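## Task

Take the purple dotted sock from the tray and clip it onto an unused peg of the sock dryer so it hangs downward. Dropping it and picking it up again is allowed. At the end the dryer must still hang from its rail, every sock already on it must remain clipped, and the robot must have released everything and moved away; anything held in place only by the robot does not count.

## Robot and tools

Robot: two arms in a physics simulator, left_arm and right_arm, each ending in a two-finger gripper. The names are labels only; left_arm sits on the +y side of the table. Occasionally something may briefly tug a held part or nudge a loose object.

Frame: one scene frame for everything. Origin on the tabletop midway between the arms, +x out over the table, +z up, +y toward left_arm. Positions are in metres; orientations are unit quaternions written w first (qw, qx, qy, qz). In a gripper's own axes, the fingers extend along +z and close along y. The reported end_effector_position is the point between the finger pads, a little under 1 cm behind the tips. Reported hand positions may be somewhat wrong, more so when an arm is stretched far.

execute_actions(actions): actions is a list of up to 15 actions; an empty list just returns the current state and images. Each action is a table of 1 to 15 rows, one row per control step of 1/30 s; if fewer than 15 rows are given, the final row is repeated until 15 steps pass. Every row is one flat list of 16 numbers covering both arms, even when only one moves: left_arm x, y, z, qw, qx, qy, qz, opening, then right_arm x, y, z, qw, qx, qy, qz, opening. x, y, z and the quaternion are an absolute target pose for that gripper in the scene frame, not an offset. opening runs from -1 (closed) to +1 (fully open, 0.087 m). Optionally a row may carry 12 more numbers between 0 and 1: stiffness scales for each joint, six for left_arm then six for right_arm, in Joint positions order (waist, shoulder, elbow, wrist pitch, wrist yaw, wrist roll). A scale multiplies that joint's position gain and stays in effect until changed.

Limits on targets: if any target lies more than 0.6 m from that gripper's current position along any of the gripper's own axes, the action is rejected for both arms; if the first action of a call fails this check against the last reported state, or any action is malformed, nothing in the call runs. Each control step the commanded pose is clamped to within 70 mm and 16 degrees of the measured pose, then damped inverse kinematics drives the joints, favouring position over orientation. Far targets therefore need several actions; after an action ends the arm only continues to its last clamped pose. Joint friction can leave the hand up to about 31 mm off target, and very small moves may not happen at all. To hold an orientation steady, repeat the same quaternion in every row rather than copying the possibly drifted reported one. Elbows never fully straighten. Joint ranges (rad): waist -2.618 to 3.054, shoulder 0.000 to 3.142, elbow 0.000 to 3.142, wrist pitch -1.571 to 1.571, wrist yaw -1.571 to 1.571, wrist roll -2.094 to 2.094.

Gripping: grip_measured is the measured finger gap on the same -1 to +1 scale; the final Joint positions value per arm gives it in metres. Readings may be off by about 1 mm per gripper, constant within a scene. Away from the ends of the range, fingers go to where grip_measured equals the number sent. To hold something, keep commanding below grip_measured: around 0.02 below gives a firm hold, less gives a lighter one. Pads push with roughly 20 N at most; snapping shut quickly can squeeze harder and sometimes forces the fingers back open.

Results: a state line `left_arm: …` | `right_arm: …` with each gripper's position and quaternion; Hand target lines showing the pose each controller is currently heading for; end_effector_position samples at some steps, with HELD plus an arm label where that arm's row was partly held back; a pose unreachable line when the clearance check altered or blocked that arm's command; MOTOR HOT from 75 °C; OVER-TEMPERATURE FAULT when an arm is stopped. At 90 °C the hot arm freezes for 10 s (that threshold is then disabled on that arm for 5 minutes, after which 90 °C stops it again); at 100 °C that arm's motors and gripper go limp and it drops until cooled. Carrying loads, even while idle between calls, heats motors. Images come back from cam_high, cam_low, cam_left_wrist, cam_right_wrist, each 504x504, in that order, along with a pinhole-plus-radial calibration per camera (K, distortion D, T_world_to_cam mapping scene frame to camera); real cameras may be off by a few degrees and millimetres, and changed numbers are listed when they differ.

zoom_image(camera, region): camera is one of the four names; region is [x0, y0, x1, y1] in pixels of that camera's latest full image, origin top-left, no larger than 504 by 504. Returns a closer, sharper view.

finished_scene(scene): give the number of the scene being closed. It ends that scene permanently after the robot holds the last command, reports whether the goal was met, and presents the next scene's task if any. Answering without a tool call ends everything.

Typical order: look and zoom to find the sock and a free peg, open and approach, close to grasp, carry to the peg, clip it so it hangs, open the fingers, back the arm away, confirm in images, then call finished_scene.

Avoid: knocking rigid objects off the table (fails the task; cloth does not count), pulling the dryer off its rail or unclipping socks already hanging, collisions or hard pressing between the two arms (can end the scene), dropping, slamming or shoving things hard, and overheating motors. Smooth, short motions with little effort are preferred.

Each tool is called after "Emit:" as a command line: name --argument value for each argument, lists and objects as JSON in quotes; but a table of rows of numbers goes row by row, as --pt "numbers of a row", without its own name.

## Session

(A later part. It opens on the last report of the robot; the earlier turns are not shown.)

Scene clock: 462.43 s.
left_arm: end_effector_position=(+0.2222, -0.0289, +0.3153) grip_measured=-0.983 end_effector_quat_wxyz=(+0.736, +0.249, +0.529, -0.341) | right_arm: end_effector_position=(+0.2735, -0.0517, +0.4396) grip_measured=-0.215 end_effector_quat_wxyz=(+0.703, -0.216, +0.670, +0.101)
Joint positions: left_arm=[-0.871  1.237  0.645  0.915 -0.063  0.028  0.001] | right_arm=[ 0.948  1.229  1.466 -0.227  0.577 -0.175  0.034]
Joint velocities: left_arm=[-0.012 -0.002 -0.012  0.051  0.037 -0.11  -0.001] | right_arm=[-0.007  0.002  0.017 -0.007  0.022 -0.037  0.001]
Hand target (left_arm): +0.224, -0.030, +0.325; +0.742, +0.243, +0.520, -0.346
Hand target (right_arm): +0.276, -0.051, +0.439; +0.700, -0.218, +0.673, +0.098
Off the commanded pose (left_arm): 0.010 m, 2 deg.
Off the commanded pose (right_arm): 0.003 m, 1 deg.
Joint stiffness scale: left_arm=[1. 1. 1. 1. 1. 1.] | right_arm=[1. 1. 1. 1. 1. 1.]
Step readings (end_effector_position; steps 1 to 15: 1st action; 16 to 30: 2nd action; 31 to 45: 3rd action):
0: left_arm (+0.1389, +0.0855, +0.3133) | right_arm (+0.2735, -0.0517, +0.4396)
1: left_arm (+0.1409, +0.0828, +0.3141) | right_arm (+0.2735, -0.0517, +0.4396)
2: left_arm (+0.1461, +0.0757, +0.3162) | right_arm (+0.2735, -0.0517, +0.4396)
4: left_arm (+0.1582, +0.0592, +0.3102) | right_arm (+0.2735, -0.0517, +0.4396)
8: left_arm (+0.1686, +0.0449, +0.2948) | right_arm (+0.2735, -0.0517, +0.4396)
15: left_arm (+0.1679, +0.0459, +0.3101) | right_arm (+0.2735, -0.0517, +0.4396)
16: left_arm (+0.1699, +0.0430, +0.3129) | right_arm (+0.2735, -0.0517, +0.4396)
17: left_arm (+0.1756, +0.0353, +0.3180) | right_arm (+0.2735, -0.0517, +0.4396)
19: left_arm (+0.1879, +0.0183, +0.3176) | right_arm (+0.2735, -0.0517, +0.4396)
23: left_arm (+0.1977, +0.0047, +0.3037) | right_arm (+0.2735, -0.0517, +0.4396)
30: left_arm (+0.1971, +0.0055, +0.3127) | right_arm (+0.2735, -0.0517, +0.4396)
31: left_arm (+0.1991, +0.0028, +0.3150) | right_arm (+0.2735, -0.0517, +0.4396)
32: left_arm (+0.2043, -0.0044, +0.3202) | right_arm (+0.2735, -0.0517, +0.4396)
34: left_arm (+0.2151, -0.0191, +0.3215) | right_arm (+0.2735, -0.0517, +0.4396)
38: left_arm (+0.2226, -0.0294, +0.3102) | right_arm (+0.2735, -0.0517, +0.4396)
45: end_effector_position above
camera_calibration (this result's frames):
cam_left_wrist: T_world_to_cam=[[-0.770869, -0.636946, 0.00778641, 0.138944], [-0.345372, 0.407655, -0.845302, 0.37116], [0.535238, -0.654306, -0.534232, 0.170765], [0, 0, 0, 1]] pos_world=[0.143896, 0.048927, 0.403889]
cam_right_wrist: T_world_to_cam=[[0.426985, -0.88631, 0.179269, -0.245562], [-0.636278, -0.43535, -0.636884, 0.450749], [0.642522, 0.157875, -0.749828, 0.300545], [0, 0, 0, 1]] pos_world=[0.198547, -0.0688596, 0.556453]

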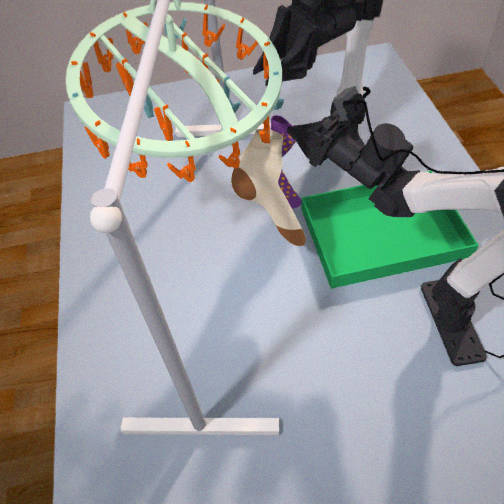

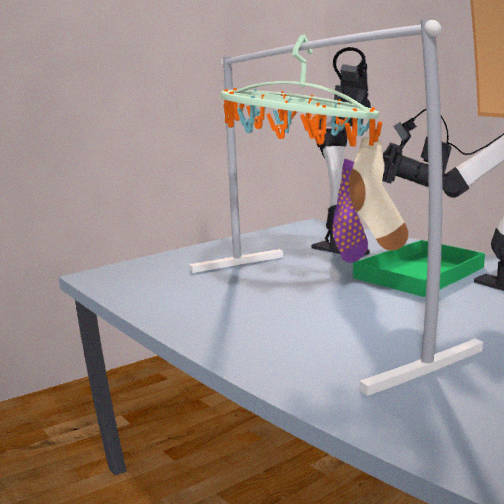

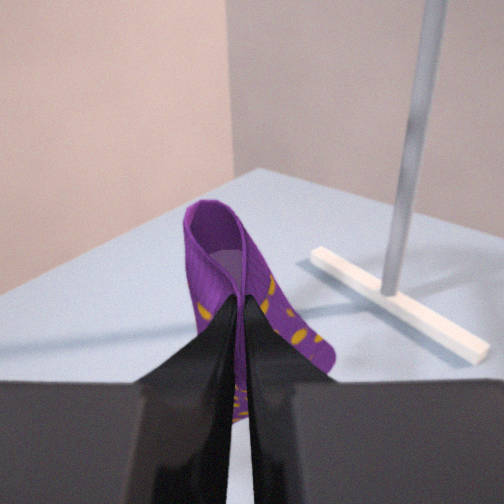

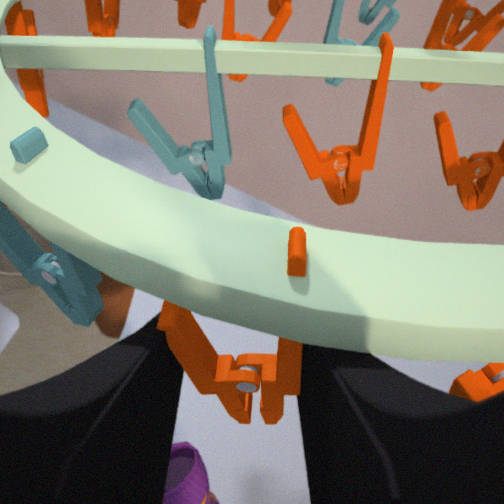

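Emit:
execute_actions --actions '[[[0.232,-0.047,0.35,0.742,0.243,0.52,-0.346,-1,0.276,-0.051,0.439,0.700,-0.218,0.6725,0.098,-0.65],[0.232,-0.047,0.35,0.742,0.243,0.52,-0.346,-1,0.276,-0.051,0.439,0.700,-0.218,0.6725,0.098,-0.65],[0.232,-0.047,0.35,0.742,0.243,0.52,-0.346,-1,0.276,-0.051,0.439,0.700,-0.218,0.6725,0.098,-0.65],[0.232,-0.047,0.35,0.742,0.243,0.52,-0.346,-1,0.276,-0.051,0.439,0.700,-0.218,0.6725,0.098,-0.65],[0.229,-0.042,0.345,0.742,0.243,0.52,-0.346,-1,0.276,-0.051,0.439,0.700,-0.218,0.6725,0.098,-0.65]]]'

Emit:
zoom_image --camera "cam_right_wrist" --region '[140,330,340,504]'

Scene clock: 475.40 s.
left_arm: end_effector_position=(+0.2293, -0.0386, +0.3538) grip_measured=-0.983 end_effector_quat_wxyz=(+0.749, +0.239, +0.510, -0.348) | right_arm: end_effector_position=(+0.2735, -0.0517, +0.4396) grip_measured=-0.215 end_effector_quat_wxyz=(+0.703, -0.216, +0.670, +0.101)
Joint positions: left_arm=[-0.871  1.266  0.769  0.872 -0.063  0.028  0.001] | right_arm=[ 0.948  1.229  1.466 -0.227  0.577 -0.175  0.034]
Joint velocities: left_arm=[ 0.002  0.007 -0.007 -0.051 -0.007  0.066 -0.   ] | right_arm=[ 0.007 -0.022 -0.002 -0.037 -0.022 -0.007 -0.001]
Hand target (left_arm): +0.229, -0.042, +0.345; +0.742, +0.243, +0.520, -0.346
Hand target (right_arm): +0.276, -0.051, +0.439; +0.700, -0.218, +0.673, +0.098
Off the commanded pose (left_arm): 0.009 m, 2 deg.
Off the commanded pose (right_arm): 0.003 m, 1 deg.
Joint stiffness scale: left_arm=[1. 1. 1. 1. 1. 1.] | right_arm=[1. 1. 1. 1. 1. 1.]
Step readings (end_effector_position):
0: left_arm (+0.2221, -0.0287, +0.3167) | right_arm (+0.2735, -0.0517, +0.4396)
1: left_arm (+0.2231, -0.0301, +0.3194) | right_arm (+0.2735, -0.0517, +0.4396)
2: left_arm (+0.2257, -0.0336, +0.3261) | right_arm (+0.2735, -0.0517, +0.4396)
4: left_arm (+0.2291, -0.0383, +0.3459) | right_arm (+0.2735, -0.0517, +0.4396)
8: left_arm (+0.2291, -0.0382, +0.3556) | right_arm (+0.2735, -0.0517, +0.4396)
15: end_effector_position above
camera_calibration (this result's frames):
cam_left_wrist: T_world_to_cam=[[-0.771162, -0.636546, 0.010931, 0.136901], [-0.3185, 0.370876, -0.872358, 0.412137], [0.551242, -0.67621, -0.488745, 0.160655], [0, 0, 0, 1]] pos_world=[0.148279, 0.0429288, 0.436553]
cam_right_wrist: T_world_to_cam=[[0.426985, -0.88631, 0.179269, -0.245562], [-0.636278, -0.43535, -0.636884, 0.450749], [0.642522, 0.157875, -0.749828, 0.300545], [0, 0, 0, 1]] pos_world=[0.198547, -0.0688596, 0.556453]

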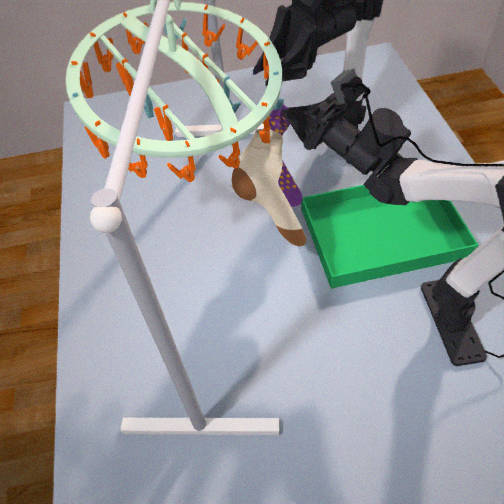

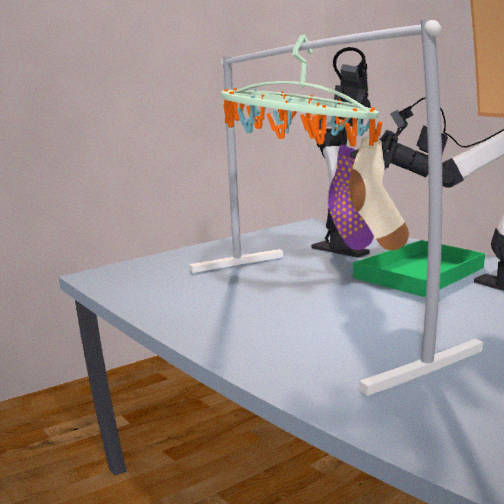

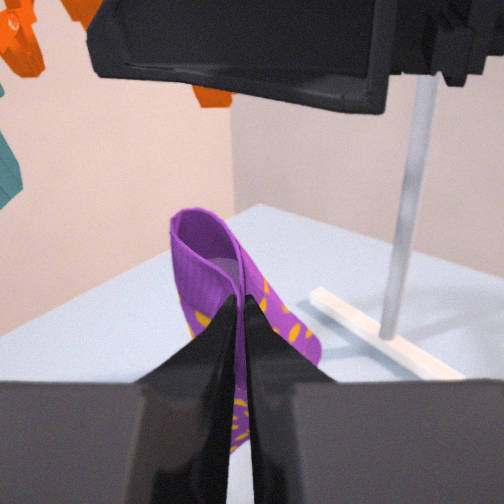

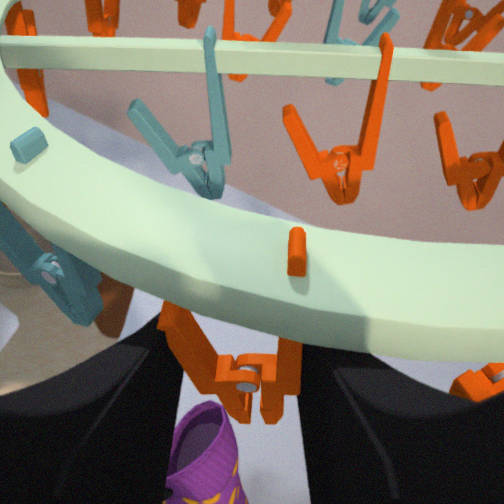

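Region (140, 330, 340, 504) of cam_right_wrist's 504x504 image, scaled by 2.520, with more detail than that image has; it fills the top 438 rows of this view, and the rest is white.

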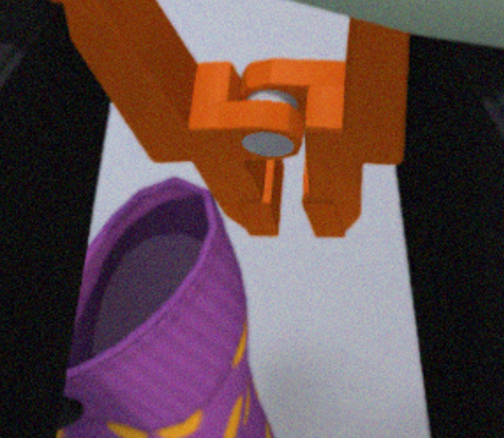

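Emit:
execute_actions --actions '[[[0.226,-0.062,0.352,0.742,0.243,0.52,-0.346,-1,0.276,-0.051,0.439,0.700,-0.218,0.6725,0.098,-0.65],[0.226,-0.062,0.352,0.742,0.243,0.52,-0.346,-1,0.276,-0.051,0.439,0.700,-0.218,0.6725,0.098,-0.65],[0.226,-0.062,0.352,0.742,0.243,0.52,-0.346,-1,0.276,-0.051,0.439,0.700,-0.218,0.6725,0.098,-0.65],[0.226,-0.062,0.352,0.742,0.243,0.52,-0.346,-1,0.276,-0.051,0.439,0.700,-0.218,0.6725,0.098,-0.65],[0.226,-0.062,0.352,0.742,0.243,0.52,-0.346,-1,0.276,-0.051,0.439,0.700,-0.218,0.6725,0.098,-0.65],[0.226,-0.055,0.35,0.742,0.243,0.52,-0.346,-1,0.276,-0.051,0.439,0.700,-0.218,0.6725,0.098,-0.65]]]'

Emit:
zoom_image --camera "cam_right_wrist" --region '[140,330,340,504]'

Scene clock: 496.13 s.
left_arm: end_effector_position=(+0.2213, -0.0573, +0.3565) grip_measured=-0.983 end_effector_quat_wxyz=(+0.744, +0.243, +0.511, -0.356) | right_arm: end_effector_position=(+0.2735, -0.0517, +0.4396) grip_measured=-0.215 end_effector_quat_wxyz=(+0.703, -0.216, +0.670, +0.101)
Joint positions: left_arm=[-0.925  1.305  0.813  0.862 -0.097  0.034  0.001] | right_arm=[ 0.948  1.229  1.466 -0.227  0.577 -0.175  0.034]
Joint velocities: left_arm=[ 0.007  0.007 -0.017 -0.037  0.022  0.022 -0.   ] | right_arm=[-0.012  0.002 -0.002 -0.022 -0.081  0.022  0.001]
Hand target (left_arm): +0.226, -0.055, +0.350; +0.742, +0.243, +0.520, -0.346
Hand target (right_arm): +0.276, -0.051, +0.439; +0.700, -0.218, +0.673, +0.098
Off the commanded pose (left_arm): 0.008 m, 2 deg.
Off the commanded pose (right_arm): 0.003 m, 1 deg.
Joint stiffness scale: left_arm=[1. 1. 1. 1. 1. 1.] | right_arm=[1. 1. 1. 1. 1. 1.]
Step readings (end_effector_position):
0: left_arm (+0.2293, -0.0386, +0.3536) | right_arm (+0.2735, -0.0517, +0.4396)
1: left_arm (+0.2291, -0.0400, +0.3541) | right_arm (+0.2735, -0.0517, +0.4396)
2: left_arm (+0.2270, -0.0449, +0.3559) | right_arm (+0.2735, -0.0517, +0.4396)
4: left_arm (+0.2215, -0.0548, +0.3580) | right_arm (+0.2735, -0.0517, +0.4396)
8: left_arm (+0.2210, -0.0574, +0.3567) | right_arm (+0.2735, -0.0517, +0.4396)
15: end_effector_position above
camera_calibration (this result's frames):
cam_left_wrist: T_world_to_cam=[[-0.783199, -0.62155, 0.0165841, 0.120309], [-0.318563, 0.378222, -0.869175, 0.418111], [0.533963, -0.68602, -0.494226, 0.158913], [0, 0, 0, 1]] pos_world=[0.142567, 0.0256567, 0.439956]
cam_right_wrist: T_world_to_cam=[[0.426985, -0.88631, 0.179269, -0.245562], [-0.636278, -0.43535, -0.636884, 0.450749], [0.642522, 0.157875, -0.749828, 0.300545], [0, 0, 0, 1]] pos_world=[0.198547, -0.0688596, 0.556453]

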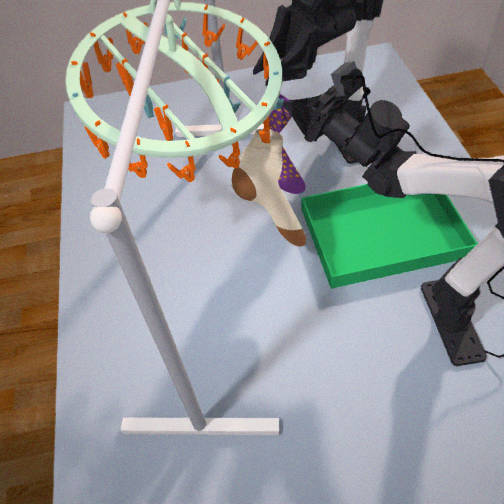

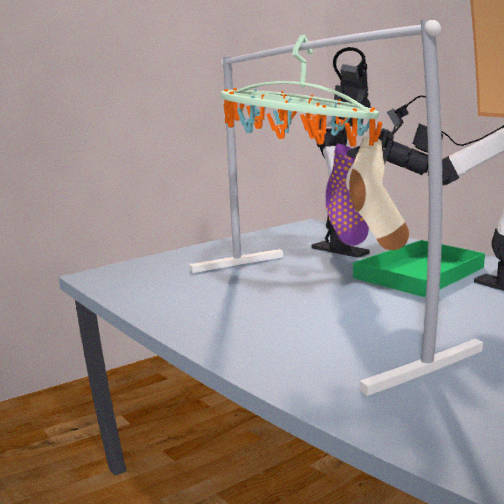

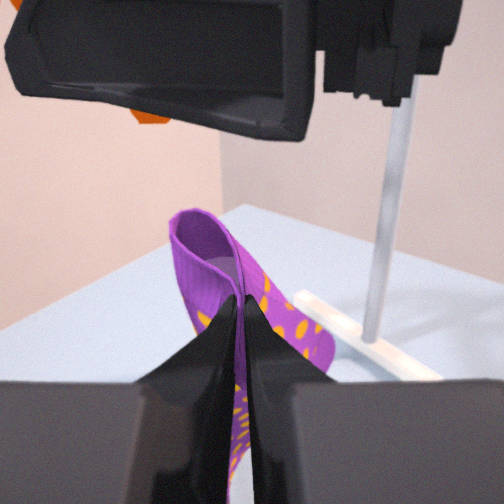

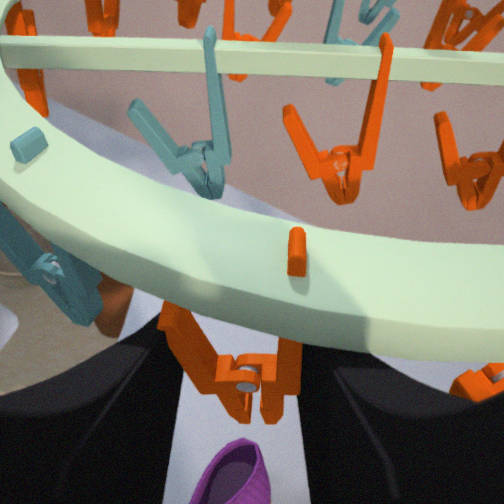

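Region (140, 330, 340, 504) of cam_right_wrist's 504x504 image, scaled by 2.520, with more detail than that image has; it fills the top 438 rows of this view, and the rest is white.

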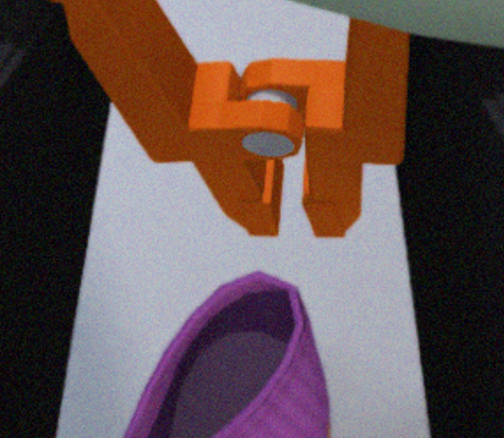

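Emit:
execute_actions --actions '[[[0.238,-0.048,0.352,0.742,0.243,0.52,-0.346,-1,0.276,-0.051,0.439,0.700,-0.218,0.6725,0.098,-0.65],[0.238,-0.048,0.352,0.742,0.243,0.52,-0.346,-1,0.276,-0.051,0.439,0.700,-0.218,0.6725,0.098,-0.65],[0.238,-0.048,0.352,0.742,0.243,0.52,-0.346,-1,0.276,-0.051,0.439,0.700,-0.218,0.6725,0.098,-0.65],[0.238,-0.048,0.352,0.742,0.243,0.52,-0.346,-1,0.276,-0.051,0.439,0.700,-0.218,0.6725,0.098,-0.65],[0.231,-0.051,0.352,0.742,0.243,0.52,-0.346,-1,0.276,-0.051,0.439,0.700,-0.218,0.6725,0.098,-0.65]]]'

Emit:
zoom_image --camera "cam_right_wrist" --region '[140,330,340,504]'

Scene clock: 506.93 s.
left_arm: end_effector_position=(+0.2336, -0.0488, +0.3546) grip_measured=-0.983 end_effector_quat_wxyz=(+0.747, +0.239, +0.516, -0.345) | right_arm: end_effector_position=(+0.2735, -0.0517, +0.4396) grip_measured=-0.215 end_effector_quat_wxyz=(+0.703, -0.216, +0.670, +0.101)
Joint positions: left_arm=[-0.885  1.305  0.813  0.854 -0.083  0.032  0.001] | right_arm=[ 0.948  1.229  1.466 -0.227  0.577 -0.175  0.034]
Joint velocities: left_arm=[-0.012 -0.002  0.007 -0.081 -0.022  0.022  0.   ] | right_arm=[-0.002  0.002  0.002 -0.051 -0.037  0.081 -0.001]
Hand target (left_arm): +0.231, -0.051, +0.352; +0.742, +0.243, +0.520, -0.346
Hand target (right_arm): +0.276, -0.051, +0.439; +0.700, -0.218, +0.673, +0.098
Off the commanded pose (left_arm): 0.004 m, 1 deg.
Off the commanded pose (right_arm): 0.003 m, 1 deg.
Joint stiffness scale: left_arm=[1. 1. 1. 1. 1. 1.] | right_arm=[1. 1. 1. 1. 1. 1.]
Step readings (end_effector_position):
0: left_arm (+0.2214, -0.0572, +0.3565) | right_arm (+0.2735, -0.0517, +0.4396)
1: left_arm (+0.2226, -0.0564, +0.3563) | right_arm (+0.2735, -0.0517, +0.4396)
2: left_arm (+0.2264, -0.0538, +0.3562) | right_arm (+0.2735, -0.0517, +0.4396)
4: left_arm (+0.2349, -0.0476, +0.3556) | right_arm (+0.2735, -0.0517, +0.4396)
8: left_arm (+0.2340, -0.0484, +0.3550) | right_arm (+0.2735, -0.0517, +0.4396)
15: end_effector_position above
camera_calibration (this result's frames):
cam_left_wrist: T_world_to_cam=[[-0.767035, -0.641466, 0.0133557, 0.131659], [-0.330154, 0.376763, -0.865476, 0.418531], [0.550142, -0.668259, -0.500773, 0.156586], [0, 0, 0, 1]] pos_world=[0.153022, 0.031408, 0.438884]
cam_right_wrist: T_world_to_cam=[[0.426985, -0.88631, 0.179269, -0.245562], [-0.636278, -0.43535, -0.636884, 0.450749], [0.642522, 0.157875, -0.749828, 0.300545], [0, 0, 0, 1]] pos_world=[0.198547, -0.0688596, 0.556453]

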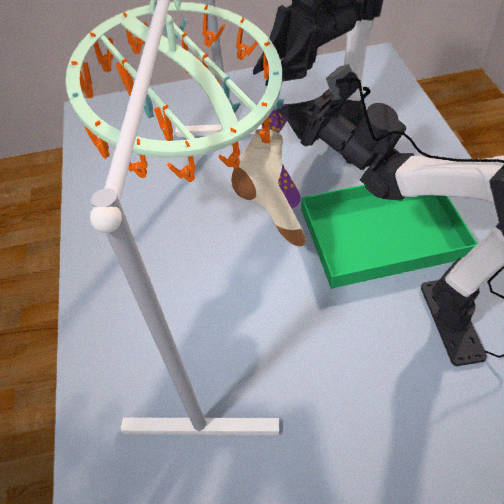

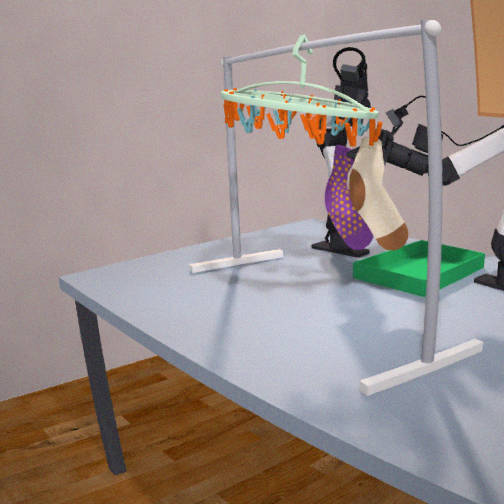

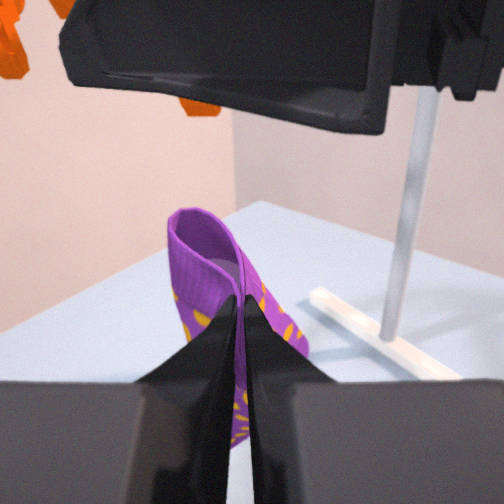

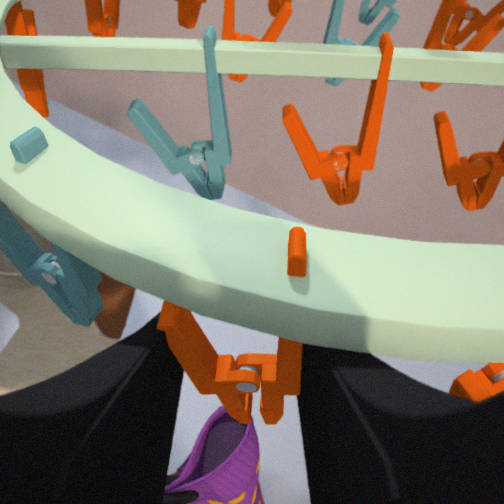

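Region (140, 330, 340, 504) of cam_right_wrist's 504x504 image, scaled by 2.520, with more detail than that image has; it fills the top 438 rows of this view, and the rest is white.

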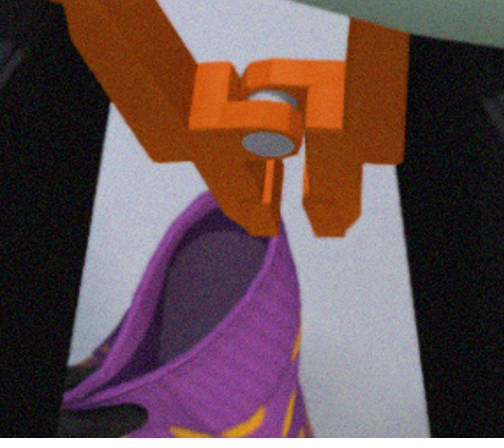

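Emit:
execute_actions --actions '[[[0.221,-0.056,0.372,0.742,0.243,0.52,-0.346,-1,0.276,-0.051,0.439,0.700,-0.218,0.6725,0.098,-0.65],[0.221,-0.056,0.372,0.742,0.243,0.52,-0.346,-1,0.276,-0.051,0.439,0.700,-0.218,0.6725,0.098,-0.65],[0.221,-0.056,0.372,0.742,0.243,0.52,-0.346,-1,0.276,-0.051,0.439,0.700,-0.218,0.6725,0.098,-0.65],[0.221,-0.056,0.372,0.742,0.243,0.52,-0.346,-1,0.276,-0.051,0.439,0.700,-0.218,0.6725,0.098,-0.65],[0.227,-0.052,0.362,0.742,0.243,0.52,-0.346,-1,0.276,-0.051,0.439,0.700,-0.218,0.6725,0.098,-0.65]]]'

Emit:
zoom_image --camera "cam_right_wrist" --region '[140,330,340,504]'

Emit:
zoom_image --camera "cam_left_wrist" --region '[120,80,320,300]'

Scene clock: 521.83 s.
left_arm: end_effector_position=(+0.2247, -0.0551, +0.3656) grip_measured=-0.983 end_effector_quat_wxyz=(+0.743, +0.242, +0.515, -0.351) | right_arm: end_effector_position=(+0.2735, -0.0517, +0.4396) grip_measured=-0.215 end_effector_quat_wxyz=(+0.703, -0.216, +0.670, +0.101)
Joint positions: left_arm=[-0.916  1.293  0.851  0.803 -0.097  0.035  0.001] | right_arm=[ 0.948  1.229  1.466 -0.227  0.577 -0.175  0.034]
Joint velocities: left_arm=[ 0.007  0.012  0.002 -0.037 -0.022 -0.022 -0.   ] | right_arm=[ 0.017  0.007 -0.002 -0.051  0.007 -0.022 -0.   ]
Hand target (left_arm): +0.227, -0.052, +0.362; +0.742, +0.243, +0.520, -0.346
Hand target (right_arm): +0.276, -0.051, +0.439; +0.700, -0.218, +0.673, +0.098
Off the commanded pose (left_arm): 0.005 m, 1 deg.
Off the commanded pose (right_arm): 0.003 m, 1 deg.
Joint stiffness scale: left_arm=[1. 1. 1. 1. 1. 1.] | right_arm=[1. 1. 1. 1. 1. 1.]
Step readings (end_effector_position):
0: left_arm (+0.2337, -0.0488, +0.3545) | right_arm (+0.2735, -0.0517, +0.4396)
1: left_arm (+0.2330, -0.0496, +0.3548) | right_arm (+0.2735, -0.0517, +0.4396)
2: left_arm (+0.2307, -0.0523, +0.3559) | right_arm (+0.2735, -0.0517, +0.4396)
4: left_arm (+0.2241, -0.0572, +0.3621) | right_arm (+0.2735, -0.0517, +0.4396)
8: left_arm (+0.2244, -0.0553, +0.3659) | right_arm (+0.2735, -0.0517, +0.4396)
15: end_effector_position above
camera_calibration (this result's frames):
cam_left_wrist: T_world_to_cam=[[-0.777314, -0.628925, 0.0153704, 0.122906], [-0.326217, 0.382054, -0.864649, 0.42666], [0.537927, -0.677117, -0.502142, 0.165568], [0, 0, 0, 1]] pos_world=[0.145657, 0.0264008, 0.450161]
cam_right_wrist: T_world_to_cam=[[0.426985, -0.88631, 0.179269, -0.245562], [-0.636278, -0.43535, -0.636884, 0.450749], [0.642522, 0.157875, -0.749828, 0.300545], [0, 0, 0, 1]] pos_world=[0.198547, -0.0688596, 0.556453]

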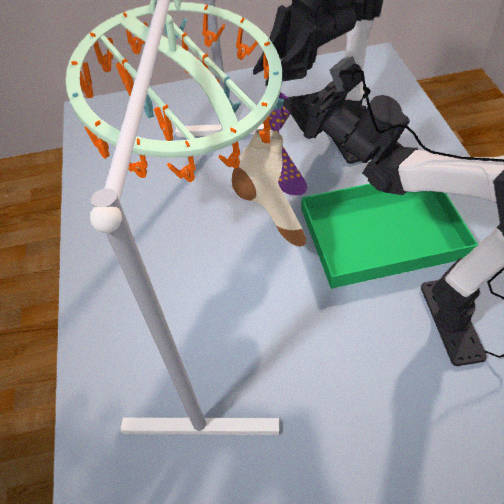

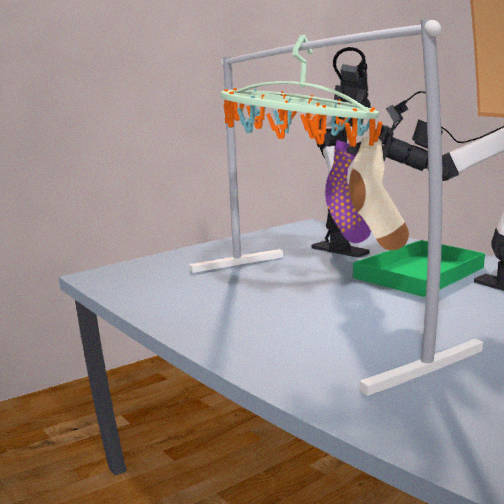

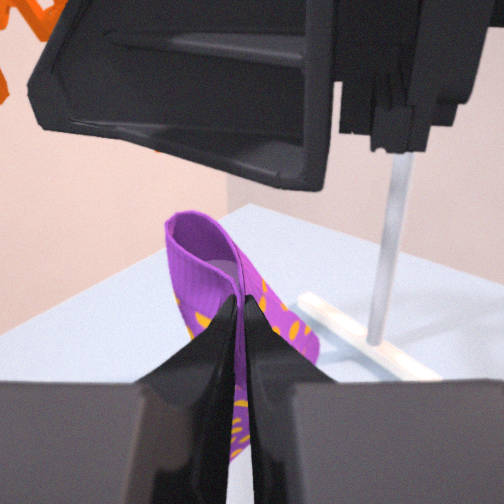

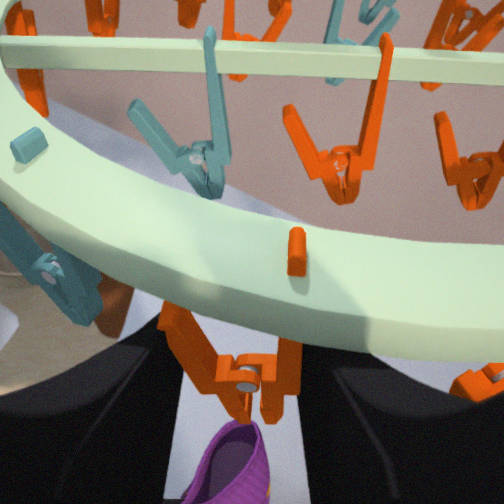

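Region (140, 330, 340, 504) of cam_right_wrist's 504x504 image, scaled by 2.520, with more detail than that image has; it fills the top 438 rows of this view, and the rest is white.

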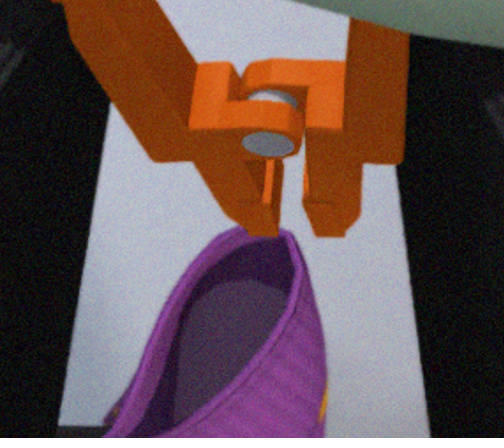

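Region (120, 80, 320, 300) of cam_left_wrist's 504x504 image, scaled by 2.291, with more detail than that image has; it fills the left 458 columns of this view, and the rest is white.

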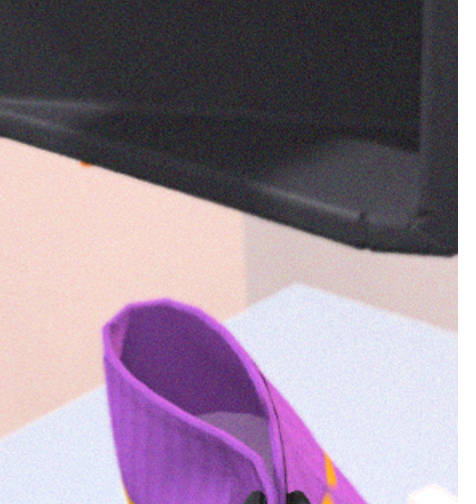

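Emit:
execute_actions --actions '[[[0.227,-0.054,0.385,0.742,0.243,0.52,-0.346,-1,0.276,-0.051,0.439,0.700,-0.218,0.6725,0.098,-0.65],[0.227,-0.054,0.385,0.742,0.243,0.52,-0.346,-1,0.276,-0.051,0.439,0.700,-0.218,0.6725,0.098,-0.65],[0.227,-0.054,0.385,0.742,0.243,0.52,-0.346,-1,0.276,-0.051,0.439,0.700,-0.218,0.6725,0.098,-0.65],[0.227,-0.054,0.385,0.742,0.243,0.52,-0.346,-1,0.276,-0.051,0.439,0.700,-0.218,0.6725,0.098,-0.65],[0.226,-0.054,0.372,0.742,0.243,0.52,-0.346,-1,0.276,-0.051,0.439,0.700,-0.218,0.6725,0.098,-0.65]]]'

Emit:
zoom_image --camera "cam_right_wrist" --region '[140,330,340,504]'

Scene clock: 531.00 s.
left_arm: end_effector_position=(+0.2255, -0.0563, +0.3809) grip_measured=-0.983 end_effector_quat_wxyz=(+0.745, +0.241, +0.513, -0.352) | right_arm: end_effector_position=(+0.2735, -0.0517, +0.4396) grip_measured=-0.215 end_effector_quat_wxyz=(+0.703, -0.216, +0.670, +0.101)
Joint positions: left_arm=[-0.916  1.291  0.903  0.756 -0.097  0.035  0.001] | right_arm=[ 0.948  1.229  1.466 -0.227  0.577 -0.175  0.034]
Joint velocities: left_arm=[-0.002 -0.012  0.012  0.022 -0.007 -0.051  0.   ] | right_arm=[-0.007  0.007 -0.032  0.007  0.051 -0.081  0.   ]
Hand target (left_arm): +0.226, -0.054, +0.372; +0.742, +0.243, +0.520, -0.346
Hand target (right_arm): +0.276, -0.051, +0.439; +0.700, -0.218, +0.673, +0.098
Off the commanded pose (left_arm): 0.009 m, 1 deg.
Off the commanded pose (right_arm): 0.003 m, 1 deg.
Joint stiffness scale: left_arm=[1. 1. 1. 1. 1. 1.] | right_arm=[1. 1. 1. 1. 1. 1.]
Step readings (end_effector_position):
0: left_arm (+0.2247, -0.0551, +0.3656) | right_arm (+0.2735, -0.0517, +0.4396)
1: left_arm (+0.2251, -0.0556, +0.3663) | right_arm (+0.2735, -0.0517, +0.4396)
2: left_arm (+0.2256, -0.0565, +0.3684) | right_arm (+0.2735, -0.0517, +0.4396)
4: left_arm (+0.2260, -0.0571, +0.3767) | right_arm (+0.2735, -0.0517, +0.4396)
8: left_arm (+0.2255, -0.0563, +0.3809) | right_arm (+0.2735, -0.0517, +0.4396)
15: end_effector_position above
camera_calibration (this result's frames):
cam_left_wrist: T_world_to_cam=[[-0.777384, -0.62882, 0.0161211, 0.122277], [-0.322376, 0.376271, -0.868616, 0.440876], [0.540138, -0.680445, -0.495223, 0.168712], [0, 0, 0, 1]] pos_world=[0.146056, 0.0258008, 0.464531]
cam_right_wrist: T_world_to_cam=[[0.426985, -0.88631, 0.179269, -0.245562], [-0.636278, -0.43535, -0.636884, 0.450749], [0.642522, 0.157875, -0.749828, 0.300545], [0, 0, 0, 1]] pos_world=[0.198547, -0.0688596, 0.556453]

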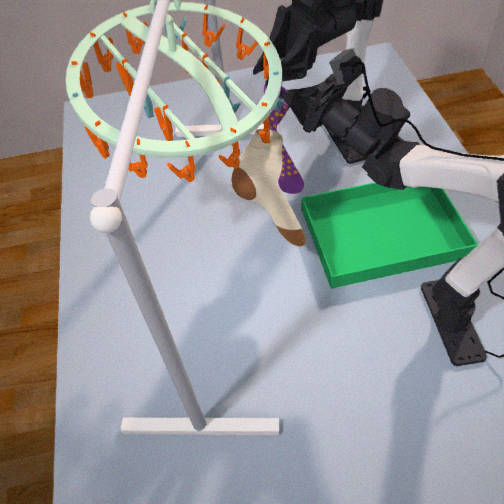

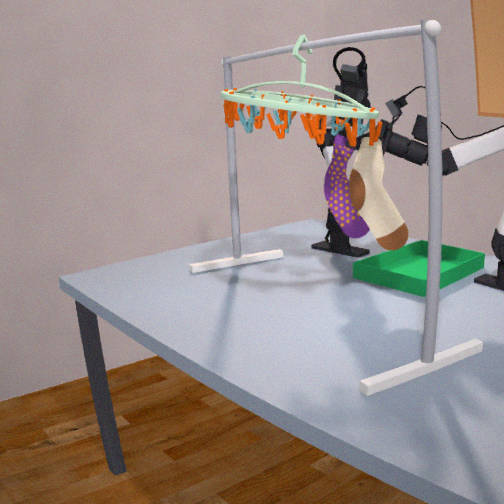

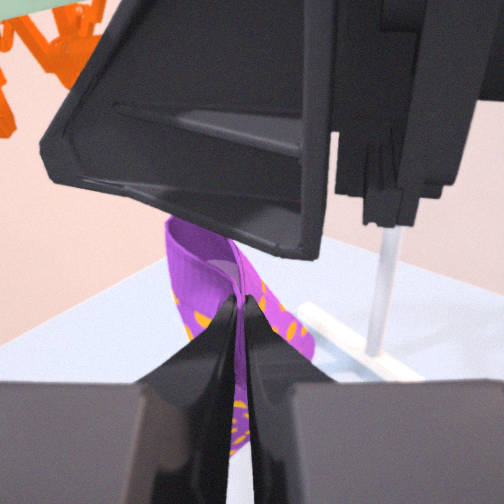

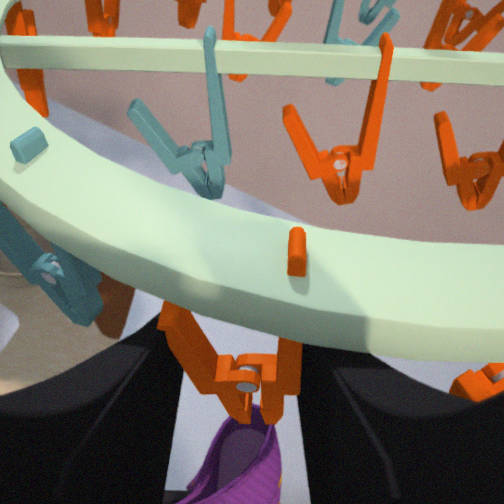

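Region (140, 330, 340, 504) of cam_right_wrist's 504x504 image, scaled by 2.520, with more detail than that image has; it fills the top 438 rows of this view, and the rest is white.

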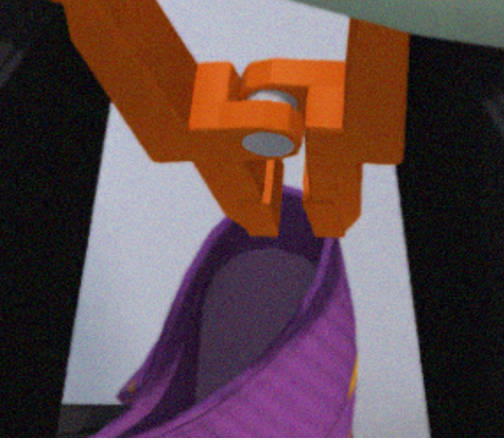

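Emit:
execute_actions --actions '[[[0.2255,-0.056,0.36,0.742,0.243,0.52,-0.346,-1,0.276,-0.051,0.439,0.700,-0.218,0.6725,0.098,-0.65],[0.2255,-0.056,0.36,0.742,0.243,0.52,-0.346,-1,0.276,-0.051,0.439,0.700,-0.218,0.6725,0.098,-0.65],[0.2255,-0.056,0.36,0.742,0.243,0.52,-0.346,-1,0.276,-0.051,0.439,0.700,-0.218,0.6725,0.098,-0.65],[0.2255,-0.056,0.36,0.742,0.243,0.52,-0.346,-1,0.276,-0.051,0.439,0.700,-0.218,0.6725,0.098,-0.65],[0.221,-0.042,0.37,0.742,0.243,0.52,-0.346,-1,0.276,-0.051,0.439,0.700,-0.218,0.6725,0.098,-0.65],[0.221,-0.042,0.37,0.742,0.243,0.52,-0.346,-1,0.276,-0.051,0.439,0.700,-0.218,0.6725,0.098,-0.65],[0.221,-0.042,0.37,0.742,0.243,0.52,-0.346,-1,0.276,-0.051,0.439,0.700,-0.218,0.6725,0.098,-0.65],[0.221,-0.042,0.37,0.742,0.243,0.52,-0.346,-1,0.276,-0.051,0.439,0.700,-0.218,0.6725,0.098,-0.65],[0.2225,-0.05,0.37,0.742,0.243,0.52,-0.346,-1,0.276,-0.051,0.439,0.700,-0.218,0.6725,0.098,-0.65]]]'

Emit:
zoom_image --camera "cam_right_wrist" --region '[140,330,340,504]'

Scene clock: 546.00 s.
left_arm: end_effector_position=(+0.2212, -0.0491, +0.3726) grip_measured=-0.983 end_effector_quat_wxyz=(+0.743, +0.242, +0.516, -0.350) | right_arm: end_effector_position=(+0.2735, -0.0517, +0.4396) grip_measured=-0.215 end_effector_quat_wxyz=(+0.703, -0.216, +0.670, +0.101)
Joint positions: left_arm=[-0.916  1.259  0.856  0.762 -0.099  0.035  0.001] | right_arm=[ 0.948  1.229  1.466 -0.227  0.577 -0.175  0.034]
Joint velocities: left_arm=[-0.012 -0.022  0.007 -0.022 -0.081  0.037 -0.001] | right_arm=[ 0.027 -0.022  0.012  0.037 -0.007 -0.007  0.   ]
Hand target (left_arm): +0.223, -0.050, +0.370; +0.742, +0.243, +0.520, -0.346
Hand target (right_arm): +0.276, -0.051, +0.439; +0.700, -0.218, +0.673, +0.098
Off the commanded pose (left_arm): 0.003 m, 1 deg.
Off the commanded pose (right_arm): 0.003 m, 1 deg.
Joint stiffness scale: left_arm=[1. 1. 1. 1. 1. 1.] | right_arm=[1. 1. 1. 1. 1. 1.]
Step readings (end_effector_position):
0: left_arm (+0.2255, -0.0563, +0.3809) | right_arm (+0.2735, -0.0517, +0.4396)
1: left_arm (+0.2254, -0.0560, +0.3802) | right_arm (+0.2735, -0.0517, +0.4396)
2: left_arm (+0.2252, -0.0556, +0.3784) | right_arm (+0.2735, -0.0517, +0.4396)
4: left_arm (+0.2253, -0.0553, +0.3722) | right_arm (+0.2735, -0.0517, +0.4396)
8: left_arm (+0.2220, -0.0503, +0.3696) | right_arm (+0.2735, -0.0517, +0.4396)
15: end_effector_position above
camera_calibration (this result's frames):
cam_left_wrist: T_world_to_cam=[[-0.776175, -0.630316, 0.0159676, 0.12324], [-0.327748, 0.381698, -0.864227, 0.429409], [0.538641, -0.676024, -0.502849, 0.1752], [0, 0, 0, 1]] pos_world=[0.142024, 0.0322148, 0.457238]
cam_right_wrist: T_world_to_cam=[[0.426985, -0.88631, 0.179269, -0.245562], [-0.636278, -0.43535, -0.636884, 0.450749], [0.642522, 0.157875, -0.749828, 0.300545], [0, 0, 0, 1]] pos_world=[0.198547, -0.0688596, 0.556453]

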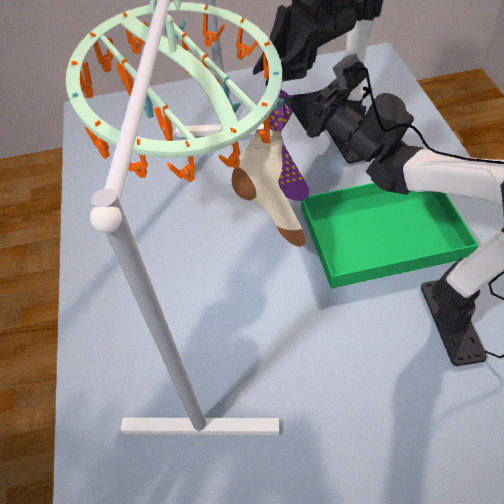

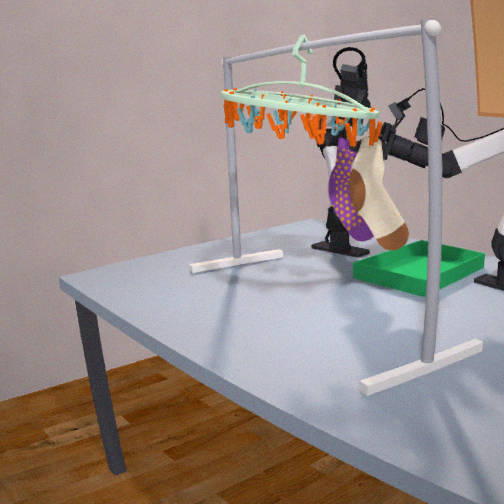

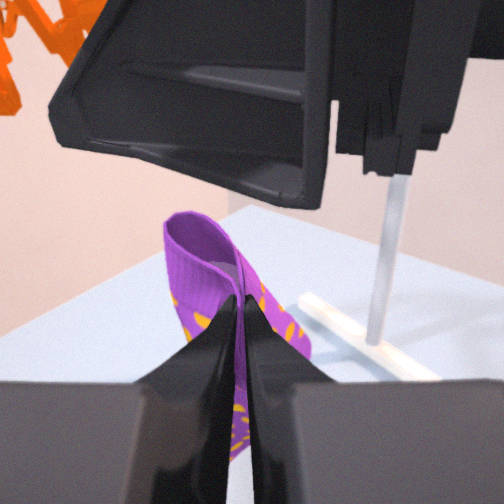

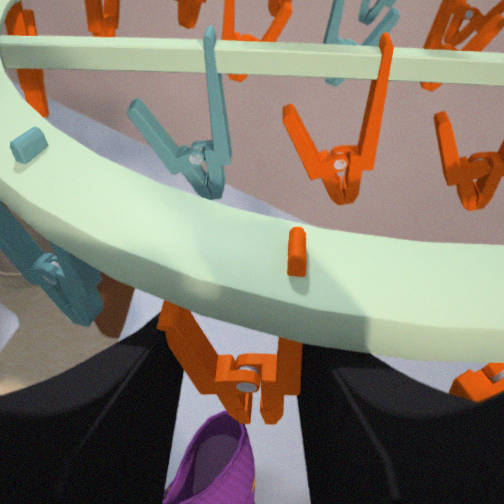

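Region (140, 330, 340, 504) of cam_right_wrist's 504x504 image, scaled by 2.520, with more detail than that image has; it fills the top 438 rows of this view, and the rest is white.

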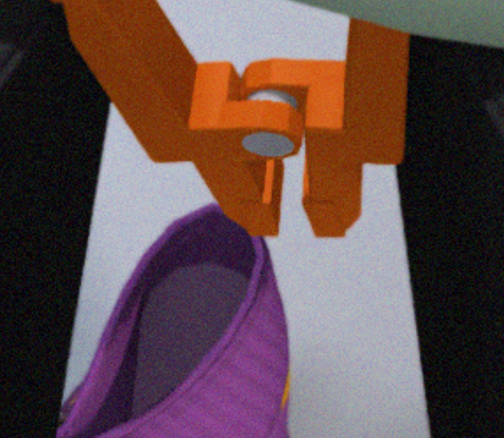

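Emit:
execute_actions --actions '[[[0.2225,-0.047,0.39,0.742,0.243,0.52,-0.346,-1,0.276,-0.051,0.439,0.700,-0.218,0.6725,0.098,-0.65],[0.2225,-0.047,0.39,0.742,0.243,0.52,-0.346,-1,0.276,-0.051,0.439,0.700,-0.218,0.6725,0.098,-0.65],[0.2225,-0.047,0.39,0.742,0.243,0.52,-0.346,-1,0.276,-0.051,0.439,0.700,-0.218,0.6725,0.098,-0.65],[0.2225,-0.047,0.39,0.742,0.243,0.52,-0.346,-1,0.276,-0.051,0.439,0.700,-0.218,0.6725,0.098,-0.65],[0.2215,-0.049,0.375,0.742,0.243,0.52,-0.346,-1,0.276,-0.051,0.439,0.700,-0.218,0.6725,0.098,-0.65]]]'

Emit:
zoom_image --camera "cam_right_wrist" --region '[140,330,340,504]'

Scene clock: 561.53 s.
left_arm: end_effector_position=(+0.2217, -0.0500, +0.3855) grip_measured=-0.983 end_effector_quat_wxyz=(+0.745, +0.240, +0.513, -0.352) | right_arm: end_effector_position=(+0.2735, -0.0517, +0.4396) grip_measured=-0.215 end_effector_quat_wxyz=(+0.703, -0.216, +0.670, +0.101)
Joint positions: left_arm=[-0.916  1.258  0.9    0.725 -0.099  0.035  0.001] | right_arm=[ 0.948  1.229  1.466 -0.227  0.577 -0.175  0.034]
Joint velocities: left_arm=[ 0.002 -0.007  0.007  0.037  0.051  0.051 -0.   ] | right_arm=[ 0.017  0.002 -0.017 -0.037  0.022  0.037 -0.   ]
Hand target (left_arm): +0.222, -0.049, +0.375; +0.742, +0.243, +0.520, -0.346
Hand target (right_arm): +0.276, -0.051, +0.439; +0.700, -0.218, +0.673, +0.098
Off the commanded pose (left_arm): 0.011 m, 1 deg.
Off the commanded pose (right_arm): 0.003 m, 1 deg.
Joint stiffness scale: left_arm=[1. 1. 1. 1. 1. 1.] | right_arm=[1. 1. 1. 1. 1. 1.]
Step readings (end_effector_position):
0: left_arm (+0.2212, -0.0491, +0.3726) | right_arm (+0.2735, -0.0517, +0.4396)
1: left_arm (+0.2214, -0.0495, +0.3731) | right_arm (+0.2735, -0.0517, +0.4396)
2: left_arm (+0.2219, -0.0502, +0.3746) | right_arm (+0.2735, -0.0517, +0.4396)
4: left_arm (+0.2221, -0.0506, +0.3816) | right_arm (+0.2735, -0.0517, +0.4396)
8: left_arm (+0.2217, -0.0500, +0.3855) | right_arm (+0.2735, -0.0517, +0.4396)
15: end_effector_position above
camera_calibration (this result's frames):
cam_left_wrist: T_world_to_cam=[[-0.77624, -0.630217, 0.0166597, 0.122689], [-0.324275, 0.376469, -0.867823, 0.441399], [0.540645, -0.679041, -0.496594, 0.177792], [0, 0, 0, 1]] pos_world=[0.142249, 0.0318759, 0.469303]
cam_right_wrist: T_world_to_cam=[[0.426985, -0.88631, 0.179269, -0.245562], [-0.636278, -0.43535, -0.636884, 0.450749], [0.642522, 0.157875, -0.749828, 0.300545], [0, 0, 0, 1]] pos_world=[0.198547, -0.0688596, 0.556453]

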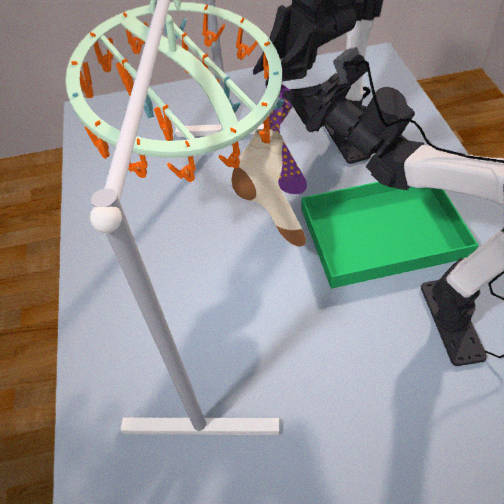

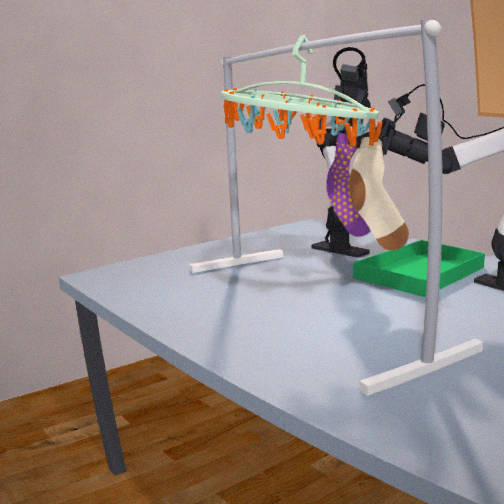

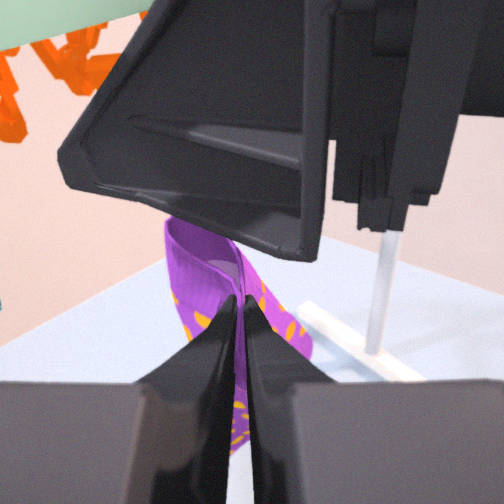

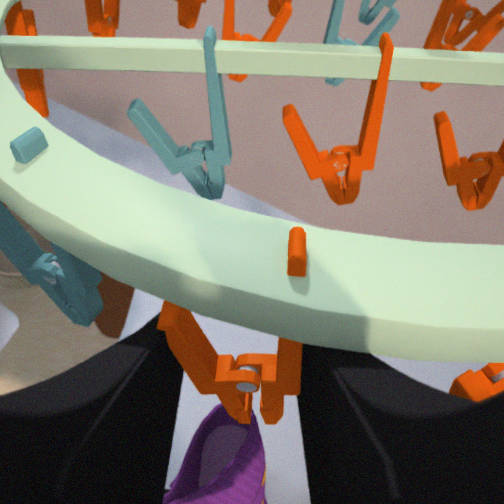

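Region (140, 330, 340, 504) of cam_right_wrist's 504x504 image, scaled by 2.520, with more detail than that image has; it fills the top 438 rows of this view, and the rest is white.

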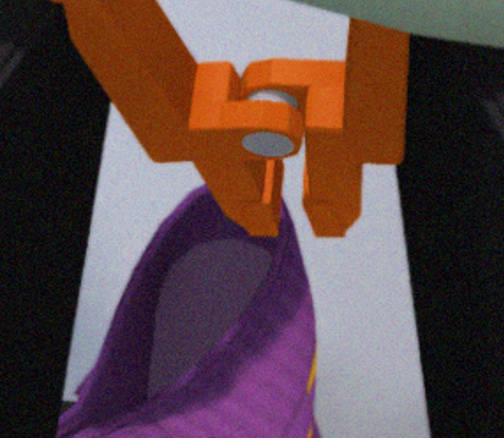

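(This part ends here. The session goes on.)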